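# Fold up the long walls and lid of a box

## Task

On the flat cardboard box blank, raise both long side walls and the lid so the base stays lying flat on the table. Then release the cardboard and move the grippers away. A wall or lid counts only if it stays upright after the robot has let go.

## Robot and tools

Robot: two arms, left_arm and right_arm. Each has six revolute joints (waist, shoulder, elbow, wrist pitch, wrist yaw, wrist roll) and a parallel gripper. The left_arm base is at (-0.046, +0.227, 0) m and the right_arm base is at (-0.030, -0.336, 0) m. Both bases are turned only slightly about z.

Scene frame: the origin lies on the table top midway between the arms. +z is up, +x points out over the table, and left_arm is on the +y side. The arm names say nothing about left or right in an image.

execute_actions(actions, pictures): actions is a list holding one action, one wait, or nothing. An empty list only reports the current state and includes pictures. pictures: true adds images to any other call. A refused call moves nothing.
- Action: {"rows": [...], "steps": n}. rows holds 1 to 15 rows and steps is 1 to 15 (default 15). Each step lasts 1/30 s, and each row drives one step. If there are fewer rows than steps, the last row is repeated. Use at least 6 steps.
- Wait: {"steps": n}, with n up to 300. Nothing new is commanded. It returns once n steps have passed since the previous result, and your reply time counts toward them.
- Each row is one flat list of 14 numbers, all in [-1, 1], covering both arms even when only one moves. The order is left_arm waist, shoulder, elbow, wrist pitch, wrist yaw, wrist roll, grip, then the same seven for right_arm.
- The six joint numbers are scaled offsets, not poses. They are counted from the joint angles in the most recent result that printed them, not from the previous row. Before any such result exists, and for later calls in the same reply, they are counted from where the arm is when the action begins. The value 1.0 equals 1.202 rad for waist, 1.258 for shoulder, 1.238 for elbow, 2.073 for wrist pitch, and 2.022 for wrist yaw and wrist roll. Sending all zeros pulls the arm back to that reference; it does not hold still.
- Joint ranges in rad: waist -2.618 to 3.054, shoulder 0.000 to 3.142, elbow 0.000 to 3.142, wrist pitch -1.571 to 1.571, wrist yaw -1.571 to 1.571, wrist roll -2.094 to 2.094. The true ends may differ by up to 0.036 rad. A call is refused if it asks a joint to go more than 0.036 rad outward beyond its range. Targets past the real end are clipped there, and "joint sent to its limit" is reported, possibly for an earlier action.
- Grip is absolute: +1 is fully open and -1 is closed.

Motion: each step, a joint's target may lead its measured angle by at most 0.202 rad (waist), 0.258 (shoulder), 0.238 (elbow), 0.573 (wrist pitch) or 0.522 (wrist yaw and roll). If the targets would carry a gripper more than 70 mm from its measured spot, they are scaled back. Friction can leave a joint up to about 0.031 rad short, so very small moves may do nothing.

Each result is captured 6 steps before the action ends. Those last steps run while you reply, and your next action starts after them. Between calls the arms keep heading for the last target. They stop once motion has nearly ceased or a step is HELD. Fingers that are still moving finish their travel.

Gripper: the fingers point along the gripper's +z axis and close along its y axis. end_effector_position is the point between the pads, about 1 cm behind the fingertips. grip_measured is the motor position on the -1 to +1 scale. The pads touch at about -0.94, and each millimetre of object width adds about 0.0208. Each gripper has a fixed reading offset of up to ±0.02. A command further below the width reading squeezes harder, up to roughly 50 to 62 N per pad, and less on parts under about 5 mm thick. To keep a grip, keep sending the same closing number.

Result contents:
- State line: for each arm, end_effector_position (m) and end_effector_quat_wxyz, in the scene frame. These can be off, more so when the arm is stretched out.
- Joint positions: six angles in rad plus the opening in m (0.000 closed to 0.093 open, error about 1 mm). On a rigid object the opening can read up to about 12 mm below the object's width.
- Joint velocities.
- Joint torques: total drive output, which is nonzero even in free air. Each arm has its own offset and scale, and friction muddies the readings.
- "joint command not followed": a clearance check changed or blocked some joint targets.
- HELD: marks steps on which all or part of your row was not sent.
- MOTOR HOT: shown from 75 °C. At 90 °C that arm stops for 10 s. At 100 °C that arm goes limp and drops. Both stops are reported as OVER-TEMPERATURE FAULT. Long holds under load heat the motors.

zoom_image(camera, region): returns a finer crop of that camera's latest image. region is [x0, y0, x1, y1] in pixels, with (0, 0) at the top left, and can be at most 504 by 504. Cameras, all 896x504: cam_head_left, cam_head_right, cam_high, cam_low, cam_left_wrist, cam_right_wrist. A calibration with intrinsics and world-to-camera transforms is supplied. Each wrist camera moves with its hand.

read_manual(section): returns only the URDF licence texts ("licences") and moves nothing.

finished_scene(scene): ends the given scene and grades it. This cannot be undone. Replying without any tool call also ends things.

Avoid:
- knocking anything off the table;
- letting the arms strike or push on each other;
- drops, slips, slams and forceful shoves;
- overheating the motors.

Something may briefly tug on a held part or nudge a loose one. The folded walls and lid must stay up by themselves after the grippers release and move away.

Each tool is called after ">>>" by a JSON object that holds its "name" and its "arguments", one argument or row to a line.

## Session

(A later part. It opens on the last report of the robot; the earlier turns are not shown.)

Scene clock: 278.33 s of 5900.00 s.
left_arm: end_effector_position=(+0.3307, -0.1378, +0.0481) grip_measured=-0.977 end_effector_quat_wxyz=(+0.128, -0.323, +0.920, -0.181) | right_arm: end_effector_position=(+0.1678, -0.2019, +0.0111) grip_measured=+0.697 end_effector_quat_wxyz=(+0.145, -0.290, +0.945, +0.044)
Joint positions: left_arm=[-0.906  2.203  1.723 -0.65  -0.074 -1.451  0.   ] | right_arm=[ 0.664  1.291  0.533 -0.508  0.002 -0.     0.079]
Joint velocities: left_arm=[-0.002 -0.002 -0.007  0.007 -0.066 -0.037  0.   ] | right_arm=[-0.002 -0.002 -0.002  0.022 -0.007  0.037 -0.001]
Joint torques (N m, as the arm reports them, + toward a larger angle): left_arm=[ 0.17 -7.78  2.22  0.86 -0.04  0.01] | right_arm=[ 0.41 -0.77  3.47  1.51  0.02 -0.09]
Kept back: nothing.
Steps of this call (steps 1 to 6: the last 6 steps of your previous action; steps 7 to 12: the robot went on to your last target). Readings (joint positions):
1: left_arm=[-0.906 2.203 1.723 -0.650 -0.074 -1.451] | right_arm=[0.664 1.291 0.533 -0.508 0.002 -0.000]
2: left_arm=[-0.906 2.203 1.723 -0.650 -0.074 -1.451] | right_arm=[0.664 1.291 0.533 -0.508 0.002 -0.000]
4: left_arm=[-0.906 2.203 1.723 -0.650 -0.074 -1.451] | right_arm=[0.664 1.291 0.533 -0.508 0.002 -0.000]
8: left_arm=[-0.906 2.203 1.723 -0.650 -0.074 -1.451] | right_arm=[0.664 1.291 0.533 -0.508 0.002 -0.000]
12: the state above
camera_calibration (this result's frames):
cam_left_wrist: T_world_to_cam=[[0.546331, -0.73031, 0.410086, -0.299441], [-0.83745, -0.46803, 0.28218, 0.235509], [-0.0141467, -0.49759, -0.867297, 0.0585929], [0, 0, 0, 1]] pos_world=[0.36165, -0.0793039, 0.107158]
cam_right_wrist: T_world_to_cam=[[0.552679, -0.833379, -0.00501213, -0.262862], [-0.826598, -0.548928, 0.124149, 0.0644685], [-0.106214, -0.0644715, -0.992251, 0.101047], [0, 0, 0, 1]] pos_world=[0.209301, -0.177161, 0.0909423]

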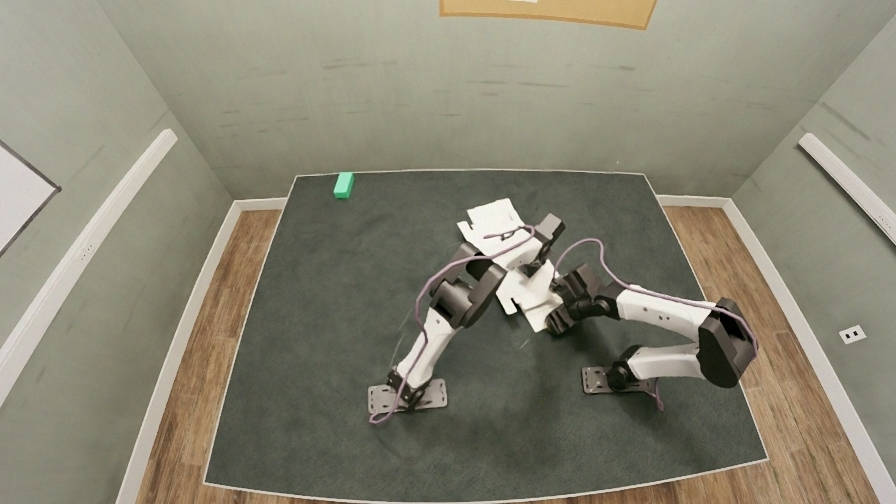

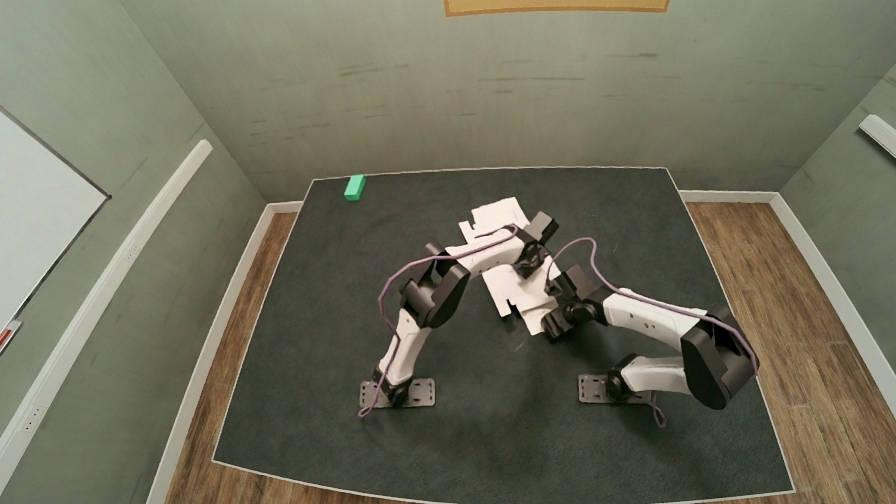

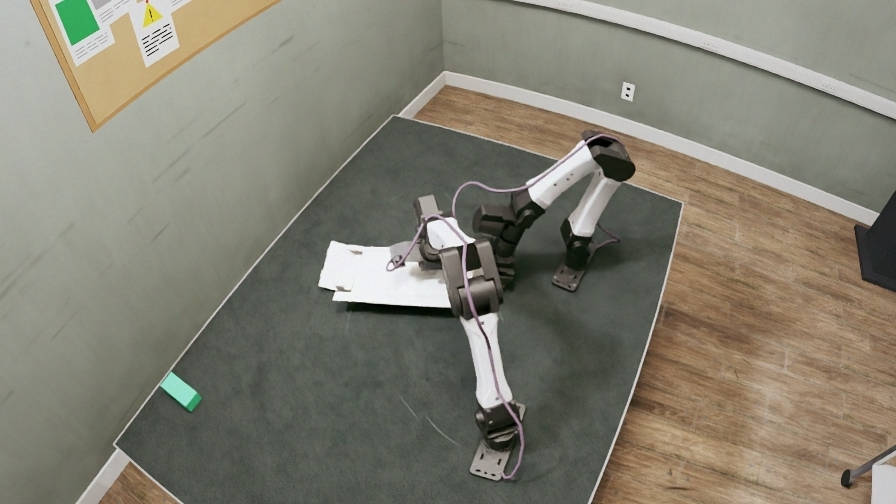

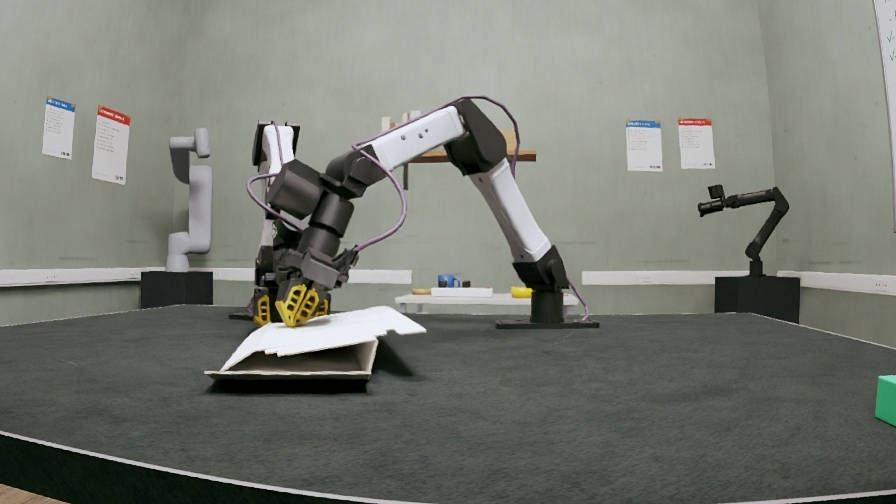

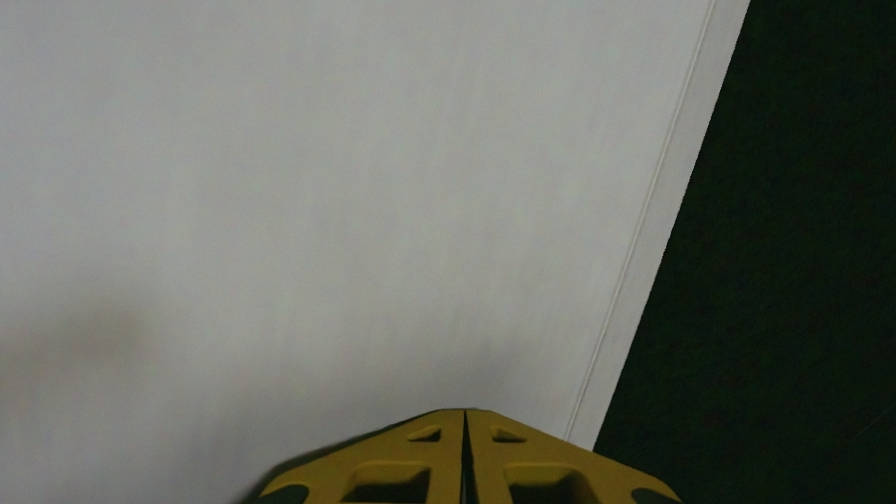

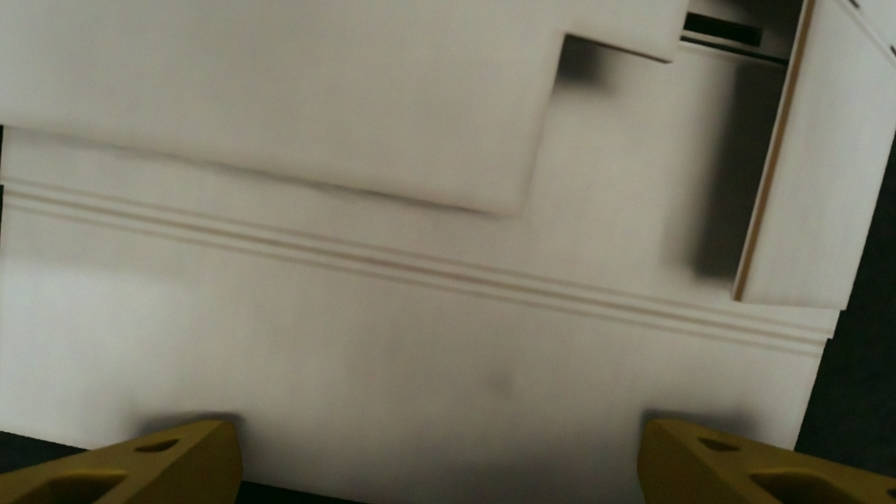

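>>> {"name": "execute_actions", "arguments": {
  "actions": [
    {"rows": [[0,0.03,-0.04,-0.02,0,0,-1, 0,0.03,-0.03,0.02,0,0,0.7],[0,0.045,-0.06,-0.025,0,0,-1, 0,0.03,-0.03,0.02,0,0,0.7],[0,0.055,-0.075,-0.03,0,0,-1, 0,0.03,-0.03,0.02,0,0,0.7]], "steps": 15}
  ]
}}

>>> {"name": "execute_actions", "arguments": {
  "actions": [
    {"steps": 12}
  ],
  "pictures": true
}}

Scene clock: 279.13 s of 5900.00 s.
left_arm: end_effector_position=(+0.3283, -0.1329, +0.0354) grip_measured=-0.977 end_effector_quat_wxyz=(+0.129, -0.324, +0.921, -0.172) | right_arm: end_effector_position=(+0.1678, -0.2019, +0.0111) grip_measured=+0.697 end_effector_quat_wxyz=(+0.145, -0.290, +0.945, +0.044)
Joint positions: left_arm=[-0.906  2.208  1.686 -0.623 -0.085 -1.451  0.   ] | right_arm=[ 0.664  1.291  0.533 -0.508  0.002 -0.     0.079]
Joint velocities: left_arm=[-0.017  0.002 -0.012 -0.051 -0.051  0.022  0.   ] | right_arm=[ 0.002  0.017  0.007  0.022  0.037  0.022 -0.001]
Joint torques (N m, as the arm reports them, + toward a larger angle): left_arm=[ 0.07 -7.69  2.13  0.29  0.03 -0.02] | right_arm=[ 0.44 -0.79  3.44  1.51  0.02 -0.08]
Steps of this call (steps 1 to 15: the robot went on to your last target; steps 16 to 24: the first 9 steps of this action). Readings (joint positions):
16: left_arm=[-0.906 2.203 1.723 -0.650 -0.074 -1.451] | right_arm=[0.664 1.291 0.533 -0.508 0.002 -0.000]
17: left_arm=[-0.906 2.203 1.718 -0.648 -0.074 -1.451] | right_arm=[0.664 1.291 0.533 -0.508 0.002 -0.000]
19: left_arm=[-0.906 2.203 1.701 -0.638 -0.079 -1.451] | right_arm=[0.664 1.291 0.533 -0.508 0.002 -0.000]
23: left_arm=[-0.906 2.208 1.686 -0.623 -0.085 -1.451] | right_arm=[0.664 1.291 0.533 -0.508 0.002 -0.000]
24: the state above

Scene clock: 279.53 s of 5900.00 s.
left_arm: end_effector_position=(+0.3283, -0.1329, +0.0354) grip_measured=-0.977 end_effector_quat_wxyz=(+0.129, -0.324, +0.921, -0.172) | right_arm: end_effector_position=(+0.1678, -0.2019, +0.0111) grip_measured=+0.697 end_effector_quat_wxyz=(+0.145, -0.290, +0.945, +0.044)
Joint positions: left_arm=[-0.906  2.208  1.686 -0.623 -0.085 -1.451  0.   ] | right_arm=[ 0.664  1.291  0.533 -0.508  0.002 -0.     0.079]
Joint velocities: left_arm=[ 0.012 -0.012  0.007 -0.037  0.007  0.037  0.   ] | right_arm=[-0.007 -0.002  0.002  0.022 -0.007 -0.022  0.   ]
Joint torques (N m, as the arm reports them, + toward a larger angle): left_arm=[ 0.22 -7.65  2.19  0.3   0.03 -0.01] | right_arm=[ 0.44 -0.76  3.42  1.52  0.02 -0.08]
Kept back: nothing.
Steps of this call (steps 1 to 6: the last 6 steps of your previous action; steps 7 to 12: the robot went on to your last target). Readings (joint positions):
1: left_arm=[-0.906 2.208 1.686 -0.623 -0.085 -1.451] | right_arm=[0.664 1.291 0.533 -0.508 0.002 -0.000]
2: left_arm=[-0.906 2.208 1.686 -0.623 -0.085 -1.451] | right_arm=[0.664 1.291 0.533 -0.508 0.002 -0.000]
4: left_arm=[-0.906 2.208 1.686 -0.623 -0.085 -1.451] | right_arm=[0.664 1.291 0.533 -0.508 0.002 -0.000]
8: left_arm=[-0.906 2.208 1.686 -0.623 -0.085 -1.451] | right_arm=[0.664 1.291 0.533 -0.508 0.002 -0.000]
12: the state above
camera_calibration (this result's frames):
cam_left_wrist: T_world_to_cam=[[0.551238, -0.735058, 0.394749, -0.291078], [-0.834199, -0.476602, 0.277422, 0.237355], [-0.0157834, -0.482225, -0.875905, 0.0528402], [0, 0, 0, 1]] pos_world=[0.359289, -0.0753546, 0.0953382]
cam_right_wrist: T_world_to_cam=[[0.552679, -0.833379, -0.00501213, -0.262862], [-0.826598, -0.548928, 0.124149, 0.0644685], [-0.106214, -0.0644715, -0.992251, 0.101047], [0, 0, 0, 1]] pos_world=[0.209301, -0.177161, 0.0909423]

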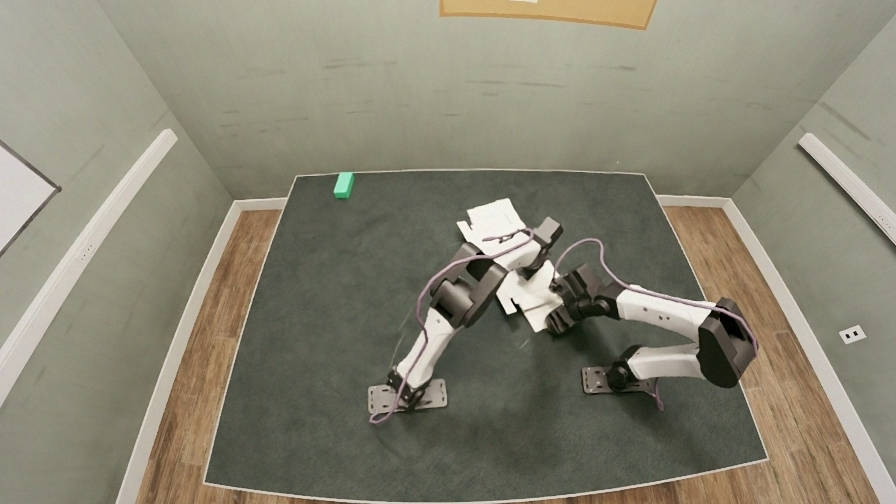

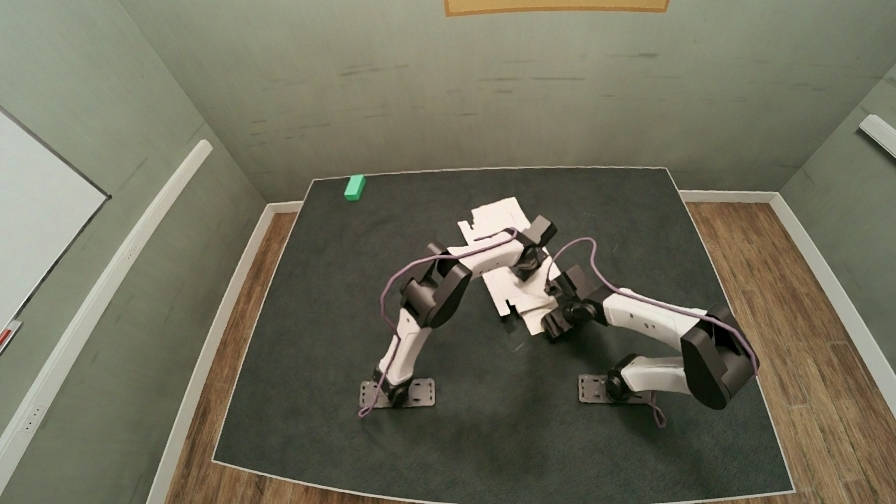

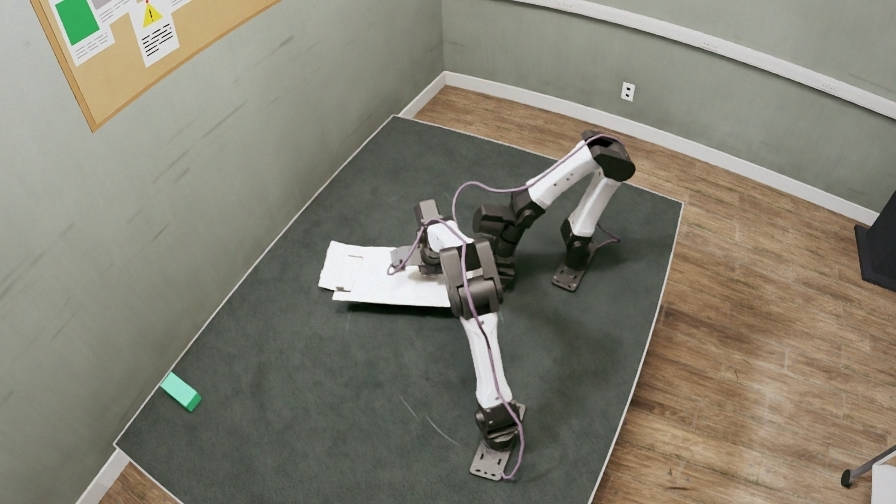

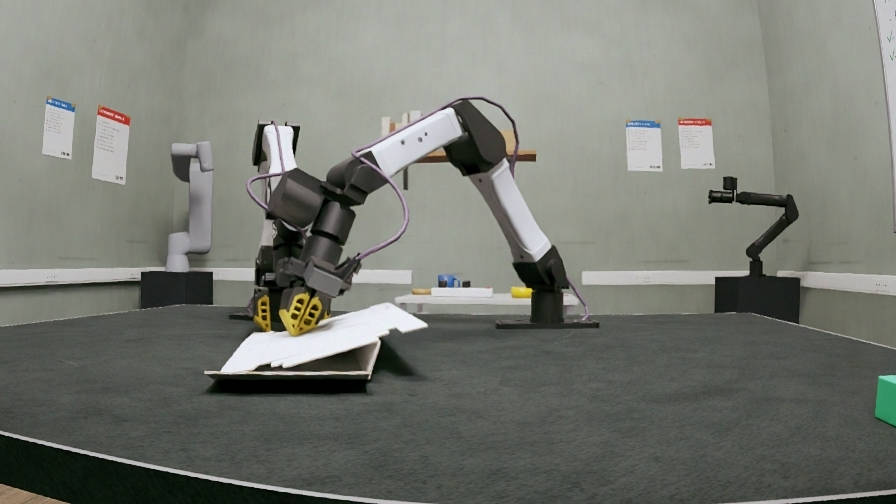

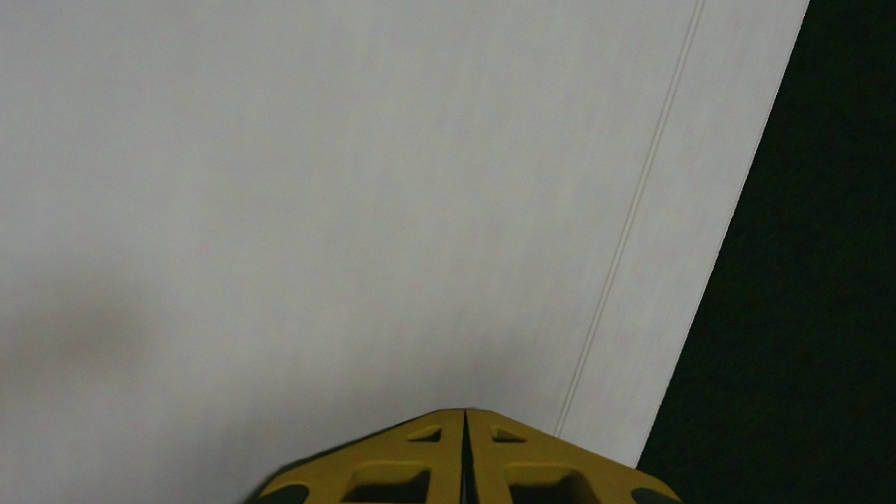

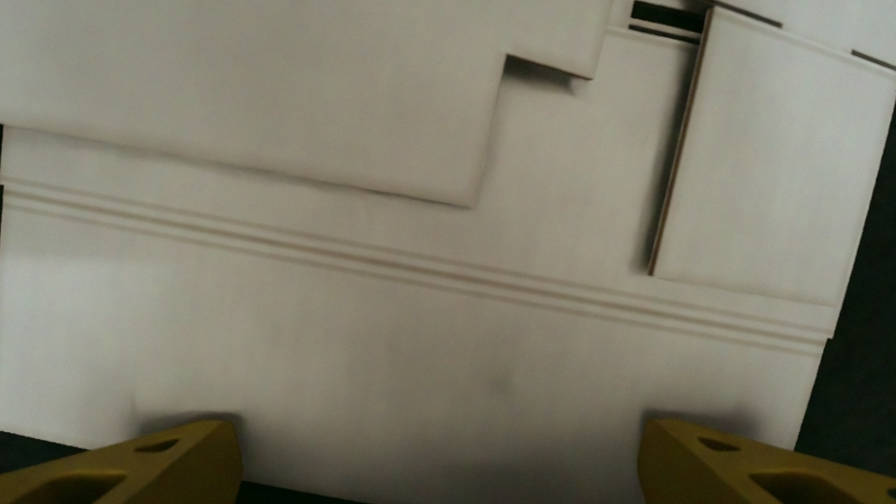

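>>> {"name": "zoom_image", "arguments": {
  "camera": "cam_low",
  "region": [180, 280, 460, 410]
}}

Region (180, 280, 460, 410) of cam_low's 896x504 image, scaled by 1.800, with more detail than that image has; it fills the top 234 rows of this view, and the rest is white.

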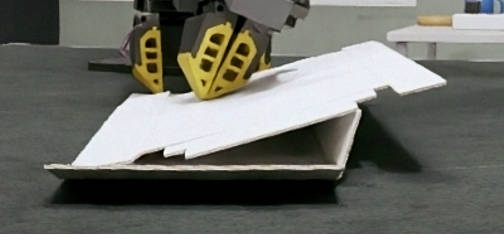

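>>> {"name": "execute_actions", "arguments": {
  "actions": [
    {"rows": [[0,0.03,-0.04,-0.01,0,0,-1, 0,0.03,-0.03,0.02,0,0,0.7],[0,0.05,-0.06,-0.015,0,0,-1, 0,0.03,-0.03,0.02,0,0,0.7],[0,0.065,-0.075,-0.02,0,0,-1, 0,0.03,-0.03,0.02,0,0,0.7]], "steps": 15}
  ]
}}

>>> {"name": "execute_actions", "arguments": {
  "actions": [
    {"steps": 12}
  ],
  "pictures": true
}}

Scene clock: 280.23 s of 5900.00 s.
left_arm: end_effector_position=(+0.3283, -0.1324, +0.0273) grip_measured=-0.977 end_effector_quat_wxyz=(+0.131, -0.324, +0.920, -0.175) | right_arm: end_effector_position=(+0.1678, -0.2019, +0.0111) grip_measured=+0.697 end_effector_quat_wxyz=(+0.145, -0.290, +0.945, +0.044)
Joint positions: left_arm=[-0.906  2.211  1.655 -0.582 -0.087 -1.451  0.   ] | right_arm=[ 0.664  1.291  0.533 -0.508  0.002 -0.     0.079]
Joint velocities: left_arm=[ 0.007 -0.007 -0.012  0.007 -0.081 -0.037  0.   ] | right_arm=[-0.007 -0.002 -0.007  0.022  0.007  0.007 -0.   ]
Joint torques (N m, as the arm reports them, + toward a larger angle): left_arm=[ 0.07 -6.59  1.68  0.36 -0.07  0.  ] | right_arm=[ 0.4  -0.77  3.45  1.51  0.02 -0.08]
Steps of this call (steps 1 to 12: the robot went on to your last target; steps 13 to 21: the first 9 steps of this action). Readings (joint positions):
13: left_arm=[-0.906 2.208 1.686 -0.620 -0.086 -1.451] | right_arm=[0.664 1.291 0.533 -0.508 0.002 -0.000]
14: left_arm=[-0.906 2.208 1.681 -0.617 -0.086 -1.451] | right_arm=[0.664 1.291 0.533 -0.508 0.002 -0.000]
16: left_arm=[-0.906 2.208 1.666 -0.598 -0.086 -1.451] | right_arm=[0.664 1.291 0.533 -0.508 0.002 -0.000]
20: left_arm=[-0.906 2.211 1.655 -0.582 -0.087 -1.451] | right_arm=[0.664 1.291 0.533 -0.508 0.002 -0.000]
21: the state above

Scene clock: 280.63 s of 5900.00 s.
left_arm: end_effector_position=(+0.3283, -0.1324, +0.0273) grip_measured=-0.977 end_effector_quat_wxyz=(+0.131, -0.324, +0.920, -0.175) | right_arm: end_effector_position=(+0.1678, -0.2019, +0.0111) grip_measured=+0.697 end_effector_quat_wxyz=(+0.145, -0.290, +0.945, +0.044)
Joint positions: left_arm=[-0.906  2.211  1.655 -0.582 -0.087 -1.451  0.   ] | right_arm=[ 0.664  1.291  0.533 -0.508  0.002 -0.     0.079]
Joint velocities: left_arm=[ 0.022 -0.002 -0.017  0.051  0.022  0.037  0.   ] | right_arm=[-0.002  0.012  0.002  0.022 -0.007 -0.051 -0.001]
Joint torques (N m, as the arm reports them, + toward a larger angle): left_arm=[ 0.13 -6.42  1.59  0.41 -0.05 -0.01] | right_arm=[ 0.4  -0.79  3.41  1.51  0.02 -0.08]
Kept back: nothing.
Steps of this call (steps 1 to 6: the last 6 steps of your previous action; steps 7 to 12: the robot went on to your last target). Readings (joint positions):
1: left_arm=[-0.906 2.211 1.655 -0.582 -0.087 -1.451] | right_arm=[0.664 1.291 0.533 -0.508 0.002 -0.000]
2: left_arm=[-0.906 2.211 1.655 -0.582 -0.087 -1.451] | right_arm=[0.664 1.291 0.533 -0.508 0.002 -0.000]
4: left_arm=[-0.906 2.211 1.655 -0.582 -0.087 -1.451] | right_arm=[0.664 1.291 0.533 -0.508 0.002 -0.000]
8: left_arm=[-0.906 2.211 1.655 -0.582 -0.087 -1.451] | right_arm=[0.664 1.291 0.533 -0.508 0.002 -0.000]
12: the state above
camera_calibration (this result's frames):
cam_left_wrist: T_world_to_cam=[[0.549413, -0.733158, 0.400779, -0.28681], [-0.83549, -0.476251, 0.274121, 0.240343], [-0.0101026, -0.485453, -0.874205, 0.0437066], [0, 0, 0, 1]] pos_world=[0.358823, -0.0745957, 0.0872728]
cam_right_wrist: T_world_to_cam=[[0.552679, -0.833379, -0.00501213, -0.262862], [-0.826598, -0.548928, 0.124149, 0.0644685], [-0.106214, -0.0644715, -0.992251, 0.101047], [0, 0, 0, 1]] pos_world=[0.209301, -0.177161, 0.0909423]

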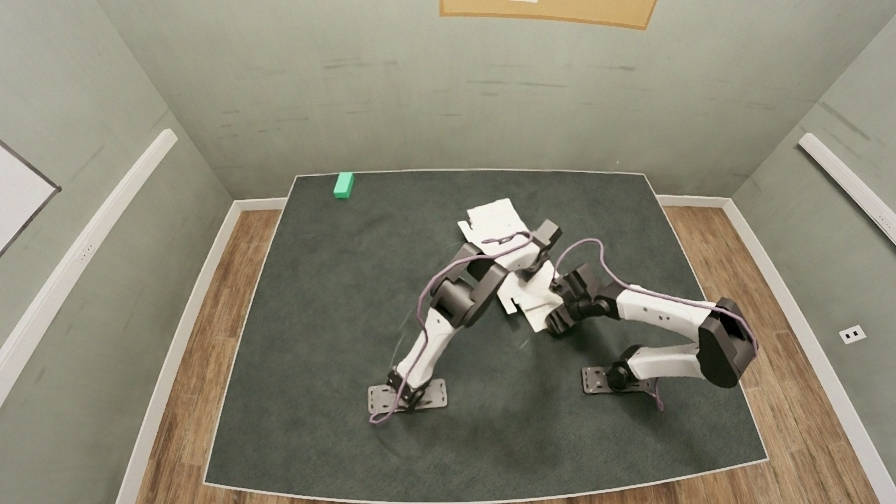

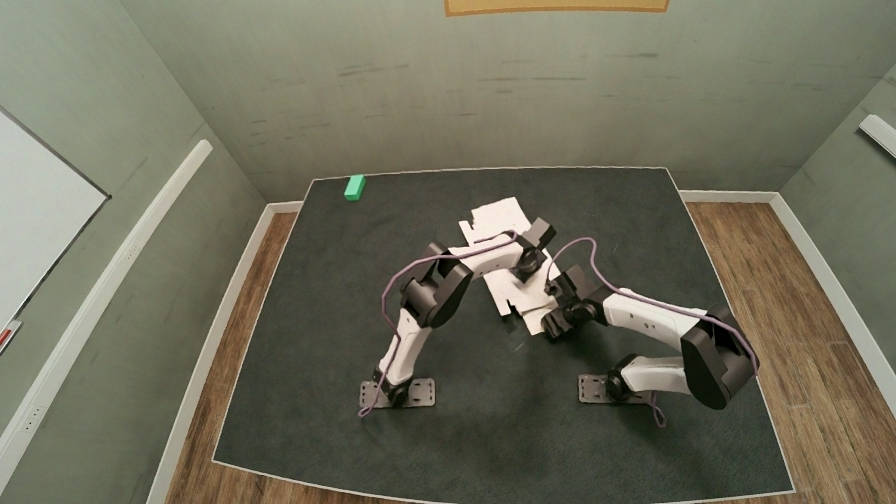

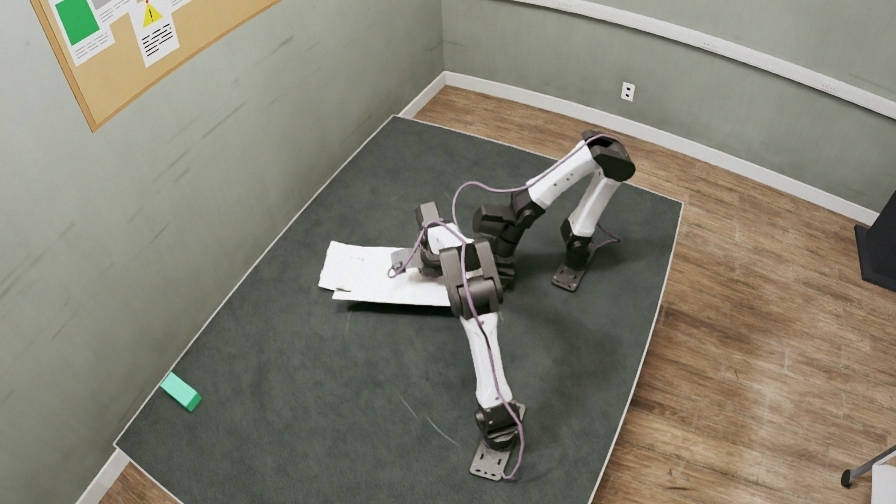

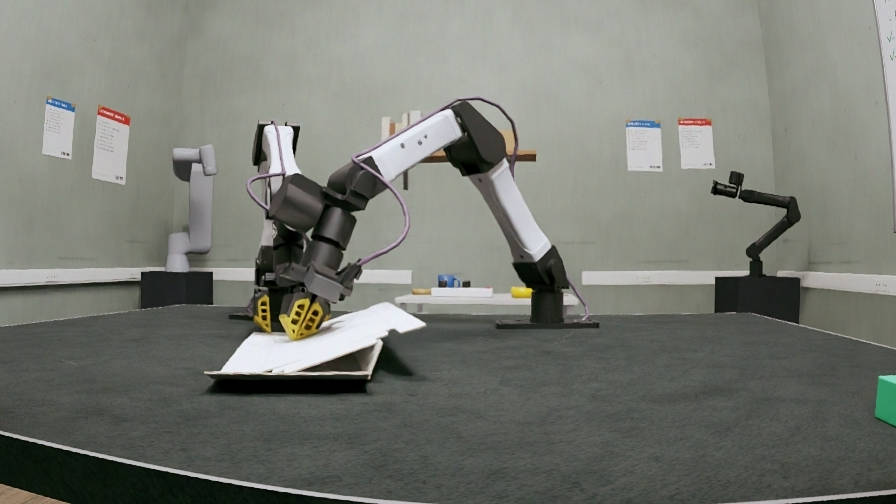

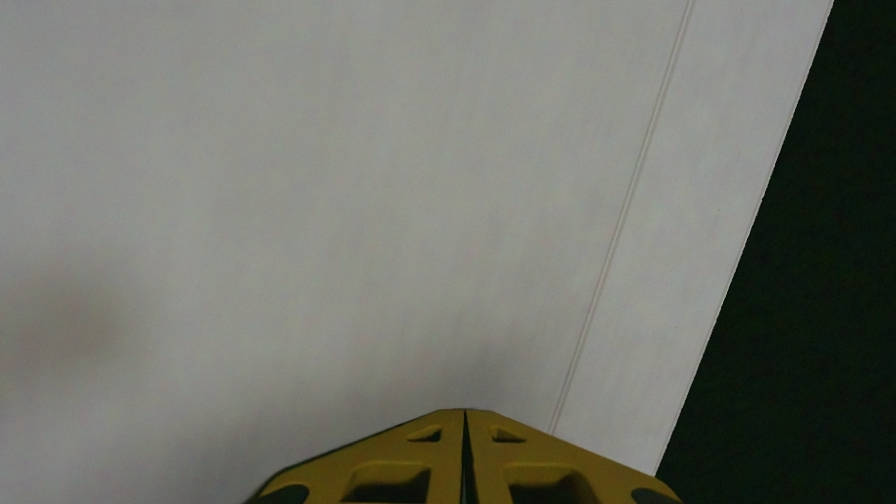

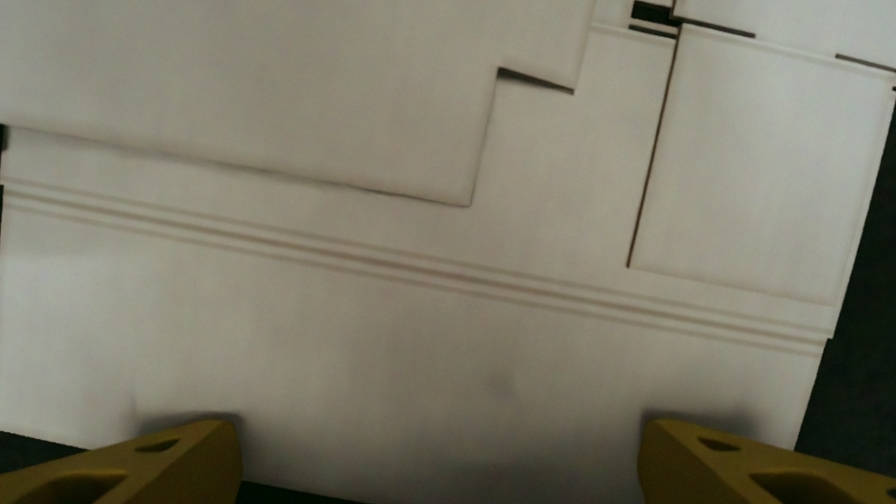

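>>> {"name": "execute_actions", "arguments": {
  "actions": [
    {"rows": [[0,-0.01,0.003,-0.006,0,0,-1, 0,0.03,-0.03,0.02,0,0,0.7],[0,-0.02,0.006,-0.012,0,0,-1, 0,0.03,-0.03,0.02,0,0,0.7],[0,-0.03,0.009,-0.019,0,0,-1, 0,0.03,-0.03,0.02,0,0,0.7],[0,-0.04,0.012,-0.025,0,0,-1, 0,0.03,-0.03,0.02,0,0,0.7],[0,-0.05,0.015,-0.032,0,0,-1, 0,0.03,-0.03,0.02,0,0,0.7],[0,-0.06,0.018,-0.038,0,0,-1, 0,0.03,-0.03,0.02,0,0,0.7],[0,-0.07,0.02,-0.044,0,0,-1, 0,0.03,-0.03,0.02,0,0,0.7],[0,-0.08,0.023,-0.05,0,0,-1, 0,0.03,-0.03,0.02,0,0,0.7],[0,-0.09,0.025,-0.057,0,0,-1, 0,0.03,-0.03,0.02,0,0,0.7],[0,-0.10,0.028,-0.063,0,0,-1, 0,0.03,-0.03,0.02,0,0,0.7],[0,-0.11,0.03,-0.07,0,0,-1, 0,0.03,-0.03,0.02,0,0,0.7],[0,-0.12,0.033,-0.076,0,0,-1, 0,0.03,-0.03,0.02,0,0,0.7],[0,-0.13,0.036,-0.082,0,0,-1, 0,0.03,-0.03,0.02,0,0,0.7],[0,-0.14,0.038,-0.088,0,0,-1, 0,0.03,-0.03,0.02,0,0,0.7],[0,-0.15,0.04,-0.095,0,0,-1, 0,0.03,-0.03,0.02,0,0,0.7]], "steps": 15}
  ]
}}

>>> {"name": "execute_actions", "arguments": {
  "actions": [
    {"steps": 10}
  ],
  "pictures": true
}}

Scene clock: 284.33 s of 5900.00 s.
left_arm: end_effector_position=(+0.3292, -0.1340, +0.0664) grip_measured=-0.977 end_effector_quat_wxyz=(+0.142, -0.323, +0.914, -0.201) | right_arm: end_effector_position=(+0.1688, -0.2012, +0.0115) grip_measured=+0.697 end_effector_quat_wxyz=(+0.148, -0.290, +0.944, +0.044)
Joint positions: left_arm=[-0.907  2.134  1.665 -0.611 -0.085 -1.451  0.   ] | right_arm=[ 0.664  1.291  0.533 -0.503  0.002 -0.001  0.079]
Joint velocities: left_arm=[-0.017 -0.261  0.022 -0.388  0.022 -0.066  0.   ] | right_arm=[-0.017  0.007  0.017  0.007 -0.037 -0.022  0.   ]
Joint torques (N m, as the arm reports them, + toward a larger angle): left_arm=[  0.   -13.59   7.99   0.94  -0.1    0.  ] | right_arm=[ 0.41 -0.79  3.46  1.47  0.02 -0.08]
Steps of this call (steps 1 to 15: the robot went on to your last target; steps 16 to 90: nothing new was sent; then 0.40 s passed at rest; steps 91 to 99: the first 9 steps of this action). Readings (joint positions):
91: left_arm=[-0.906 2.206 1.655 -0.578 -0.087 -1.451] | right_arm=[0.664 1.291 0.533 -0.508 0.002 -0.000]
92: left_arm=[-0.906 2.200 1.655 -0.580 -0.087 -1.451] | right_arm=[0.664 1.291 0.533 -0.508 0.002 -0.000]
94: left_arm=[-0.906 2.181 1.655 -0.583 -0.086 -1.451] | right_arm=[0.664 1.291 0.533 -0.508 0.002 -0.000]
98: left_arm=[-0.907 2.143 1.664 -0.601 -0.085 -1.451] | right_arm=[0.664 1.291 0.533 -0.503 0.002 -0.001]
99: the state above

Scene clock: 284.67 s of 5900.00 s.
left_arm: end_effector_position=(+0.3175, -0.1221, +0.1100) grip_measured=-0.977 end_effector_quat_wxyz=(+0.144, -0.323, +0.913, -0.203) | right_arm: end_effector_position=(+0.1688, -0.2012, +0.0115) grip_measured=+0.697 end_effector_quat_wxyz=(+0.148, -0.290, +0.944, +0.044)
Joint positions: left_arm=[-0.907  2.034  1.687 -0.727 -0.085 -1.451  0.   ] | right_arm=[ 0.664  1.291  0.533 -0.503  0.002 -0.001  0.079]
Joint velocities: left_arm=[ 0.007 -0.12   0.051 -0.183  0.007 -0.11   0.   ] | right_arm=[-0.022 -0.002  0.017 -0.051  0.11  -0.051  0.001]
Joint torques (N m, as the arm reports them, + toward a larger angle): left_arm=[  0.25 -11.58   7.78   1.04  -0.09  -0.02] | right_arm=[ 0.39 -0.78  3.49  1.46  0.01 -0.07]
Kept back: nothing.
Steps of this call (steps 1 to 6: the last 6 steps of your previous action; steps 7 to 10: the robot went on to your last target). Readings (joint positions):
1: left_arm=[-0.907 2.124 1.666 -0.623 -0.085 -1.451] | right_arm=[0.664 1.291 0.533 -0.503 0.002 -0.001]
2: left_arm=[-0.907 2.114 1.668 -0.637 -0.085 -1.451] | right_arm=[0.664 1.291 0.533 -0.503 0.002 -0.001]
4: left_arm=[-0.907 2.093 1.672 -0.666 -0.085 -1.451] | right_arm=[0.664 1.291 0.533 -0.503 0.002 -0.001]
8: left_arm=[-0.907 2.047 1.682 -0.717 -0.085 -1.451] | right_arm=[0.664 1.291 0.533 -0.503 0.002 -0.001]
10: the state above
camera_calibration (this result's frames):
cam_left_wrist: T_world_to_cam=[[0.529992, -0.713943, 0.457596, -0.304229], [-0.847578, -0.463058, 0.259207, 0.220669], [0.0268342, -0.525226, -0.85054, 0.101717], [0, 0, 0, 1]] pos_world=[0.345544, -0.0615951, 0.16853]
cam_right_wrist: T_world_to_cam=[[0.553307, -0.832963, -0.00483185, -0.262873], [-0.826751, -0.54987, 0.118847, 0.0655416], [-0.101652, -0.0617644, -0.992901, 0.10137], [0, 0, 0, 1]] pos_world=[0.209941, -0.176663, 0.0915908]

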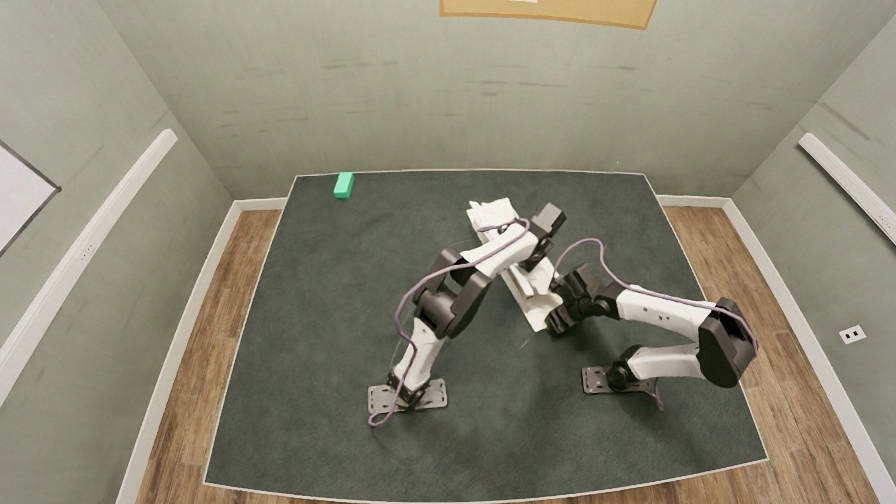

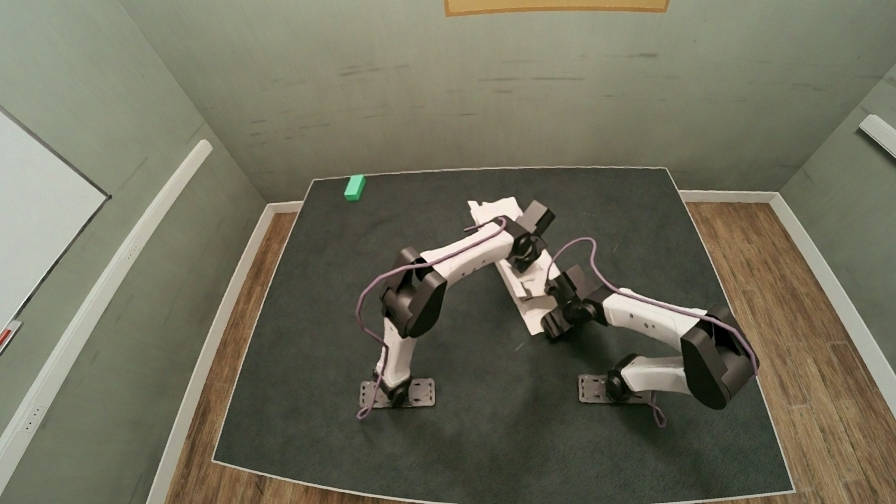

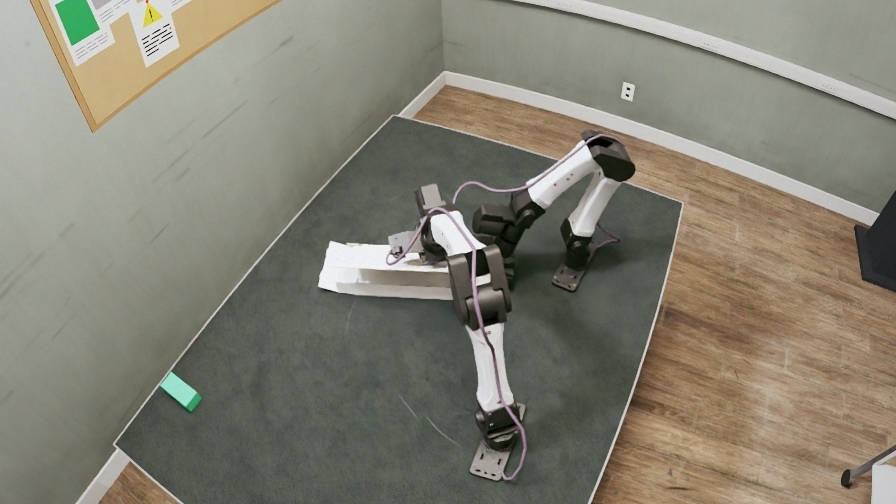

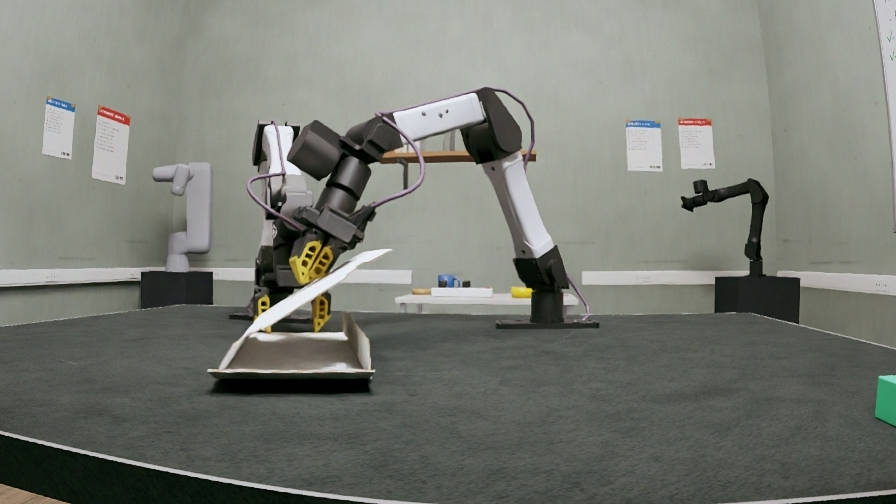

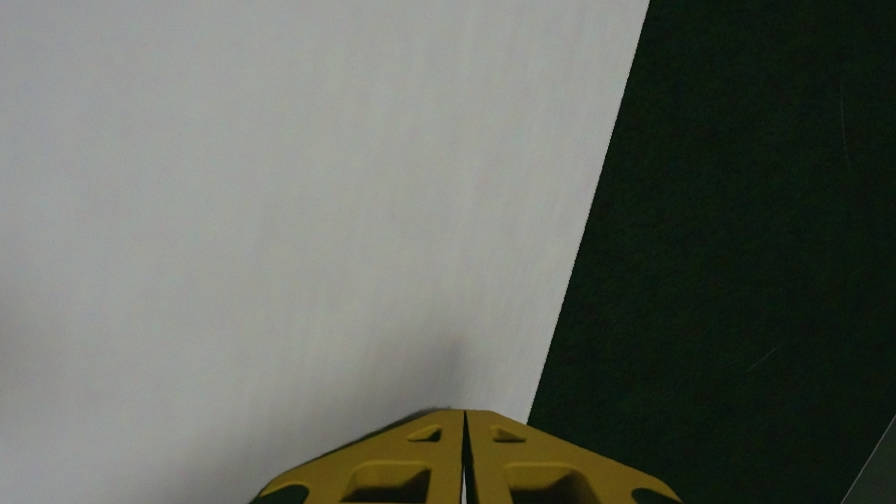

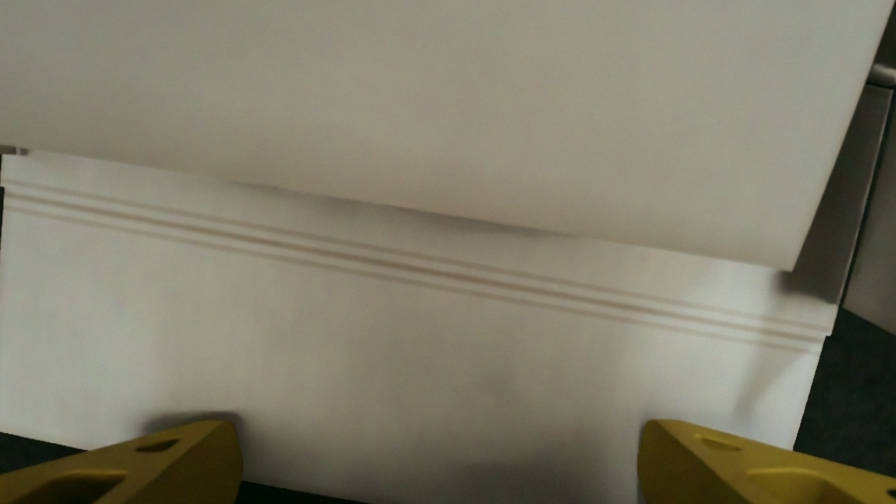

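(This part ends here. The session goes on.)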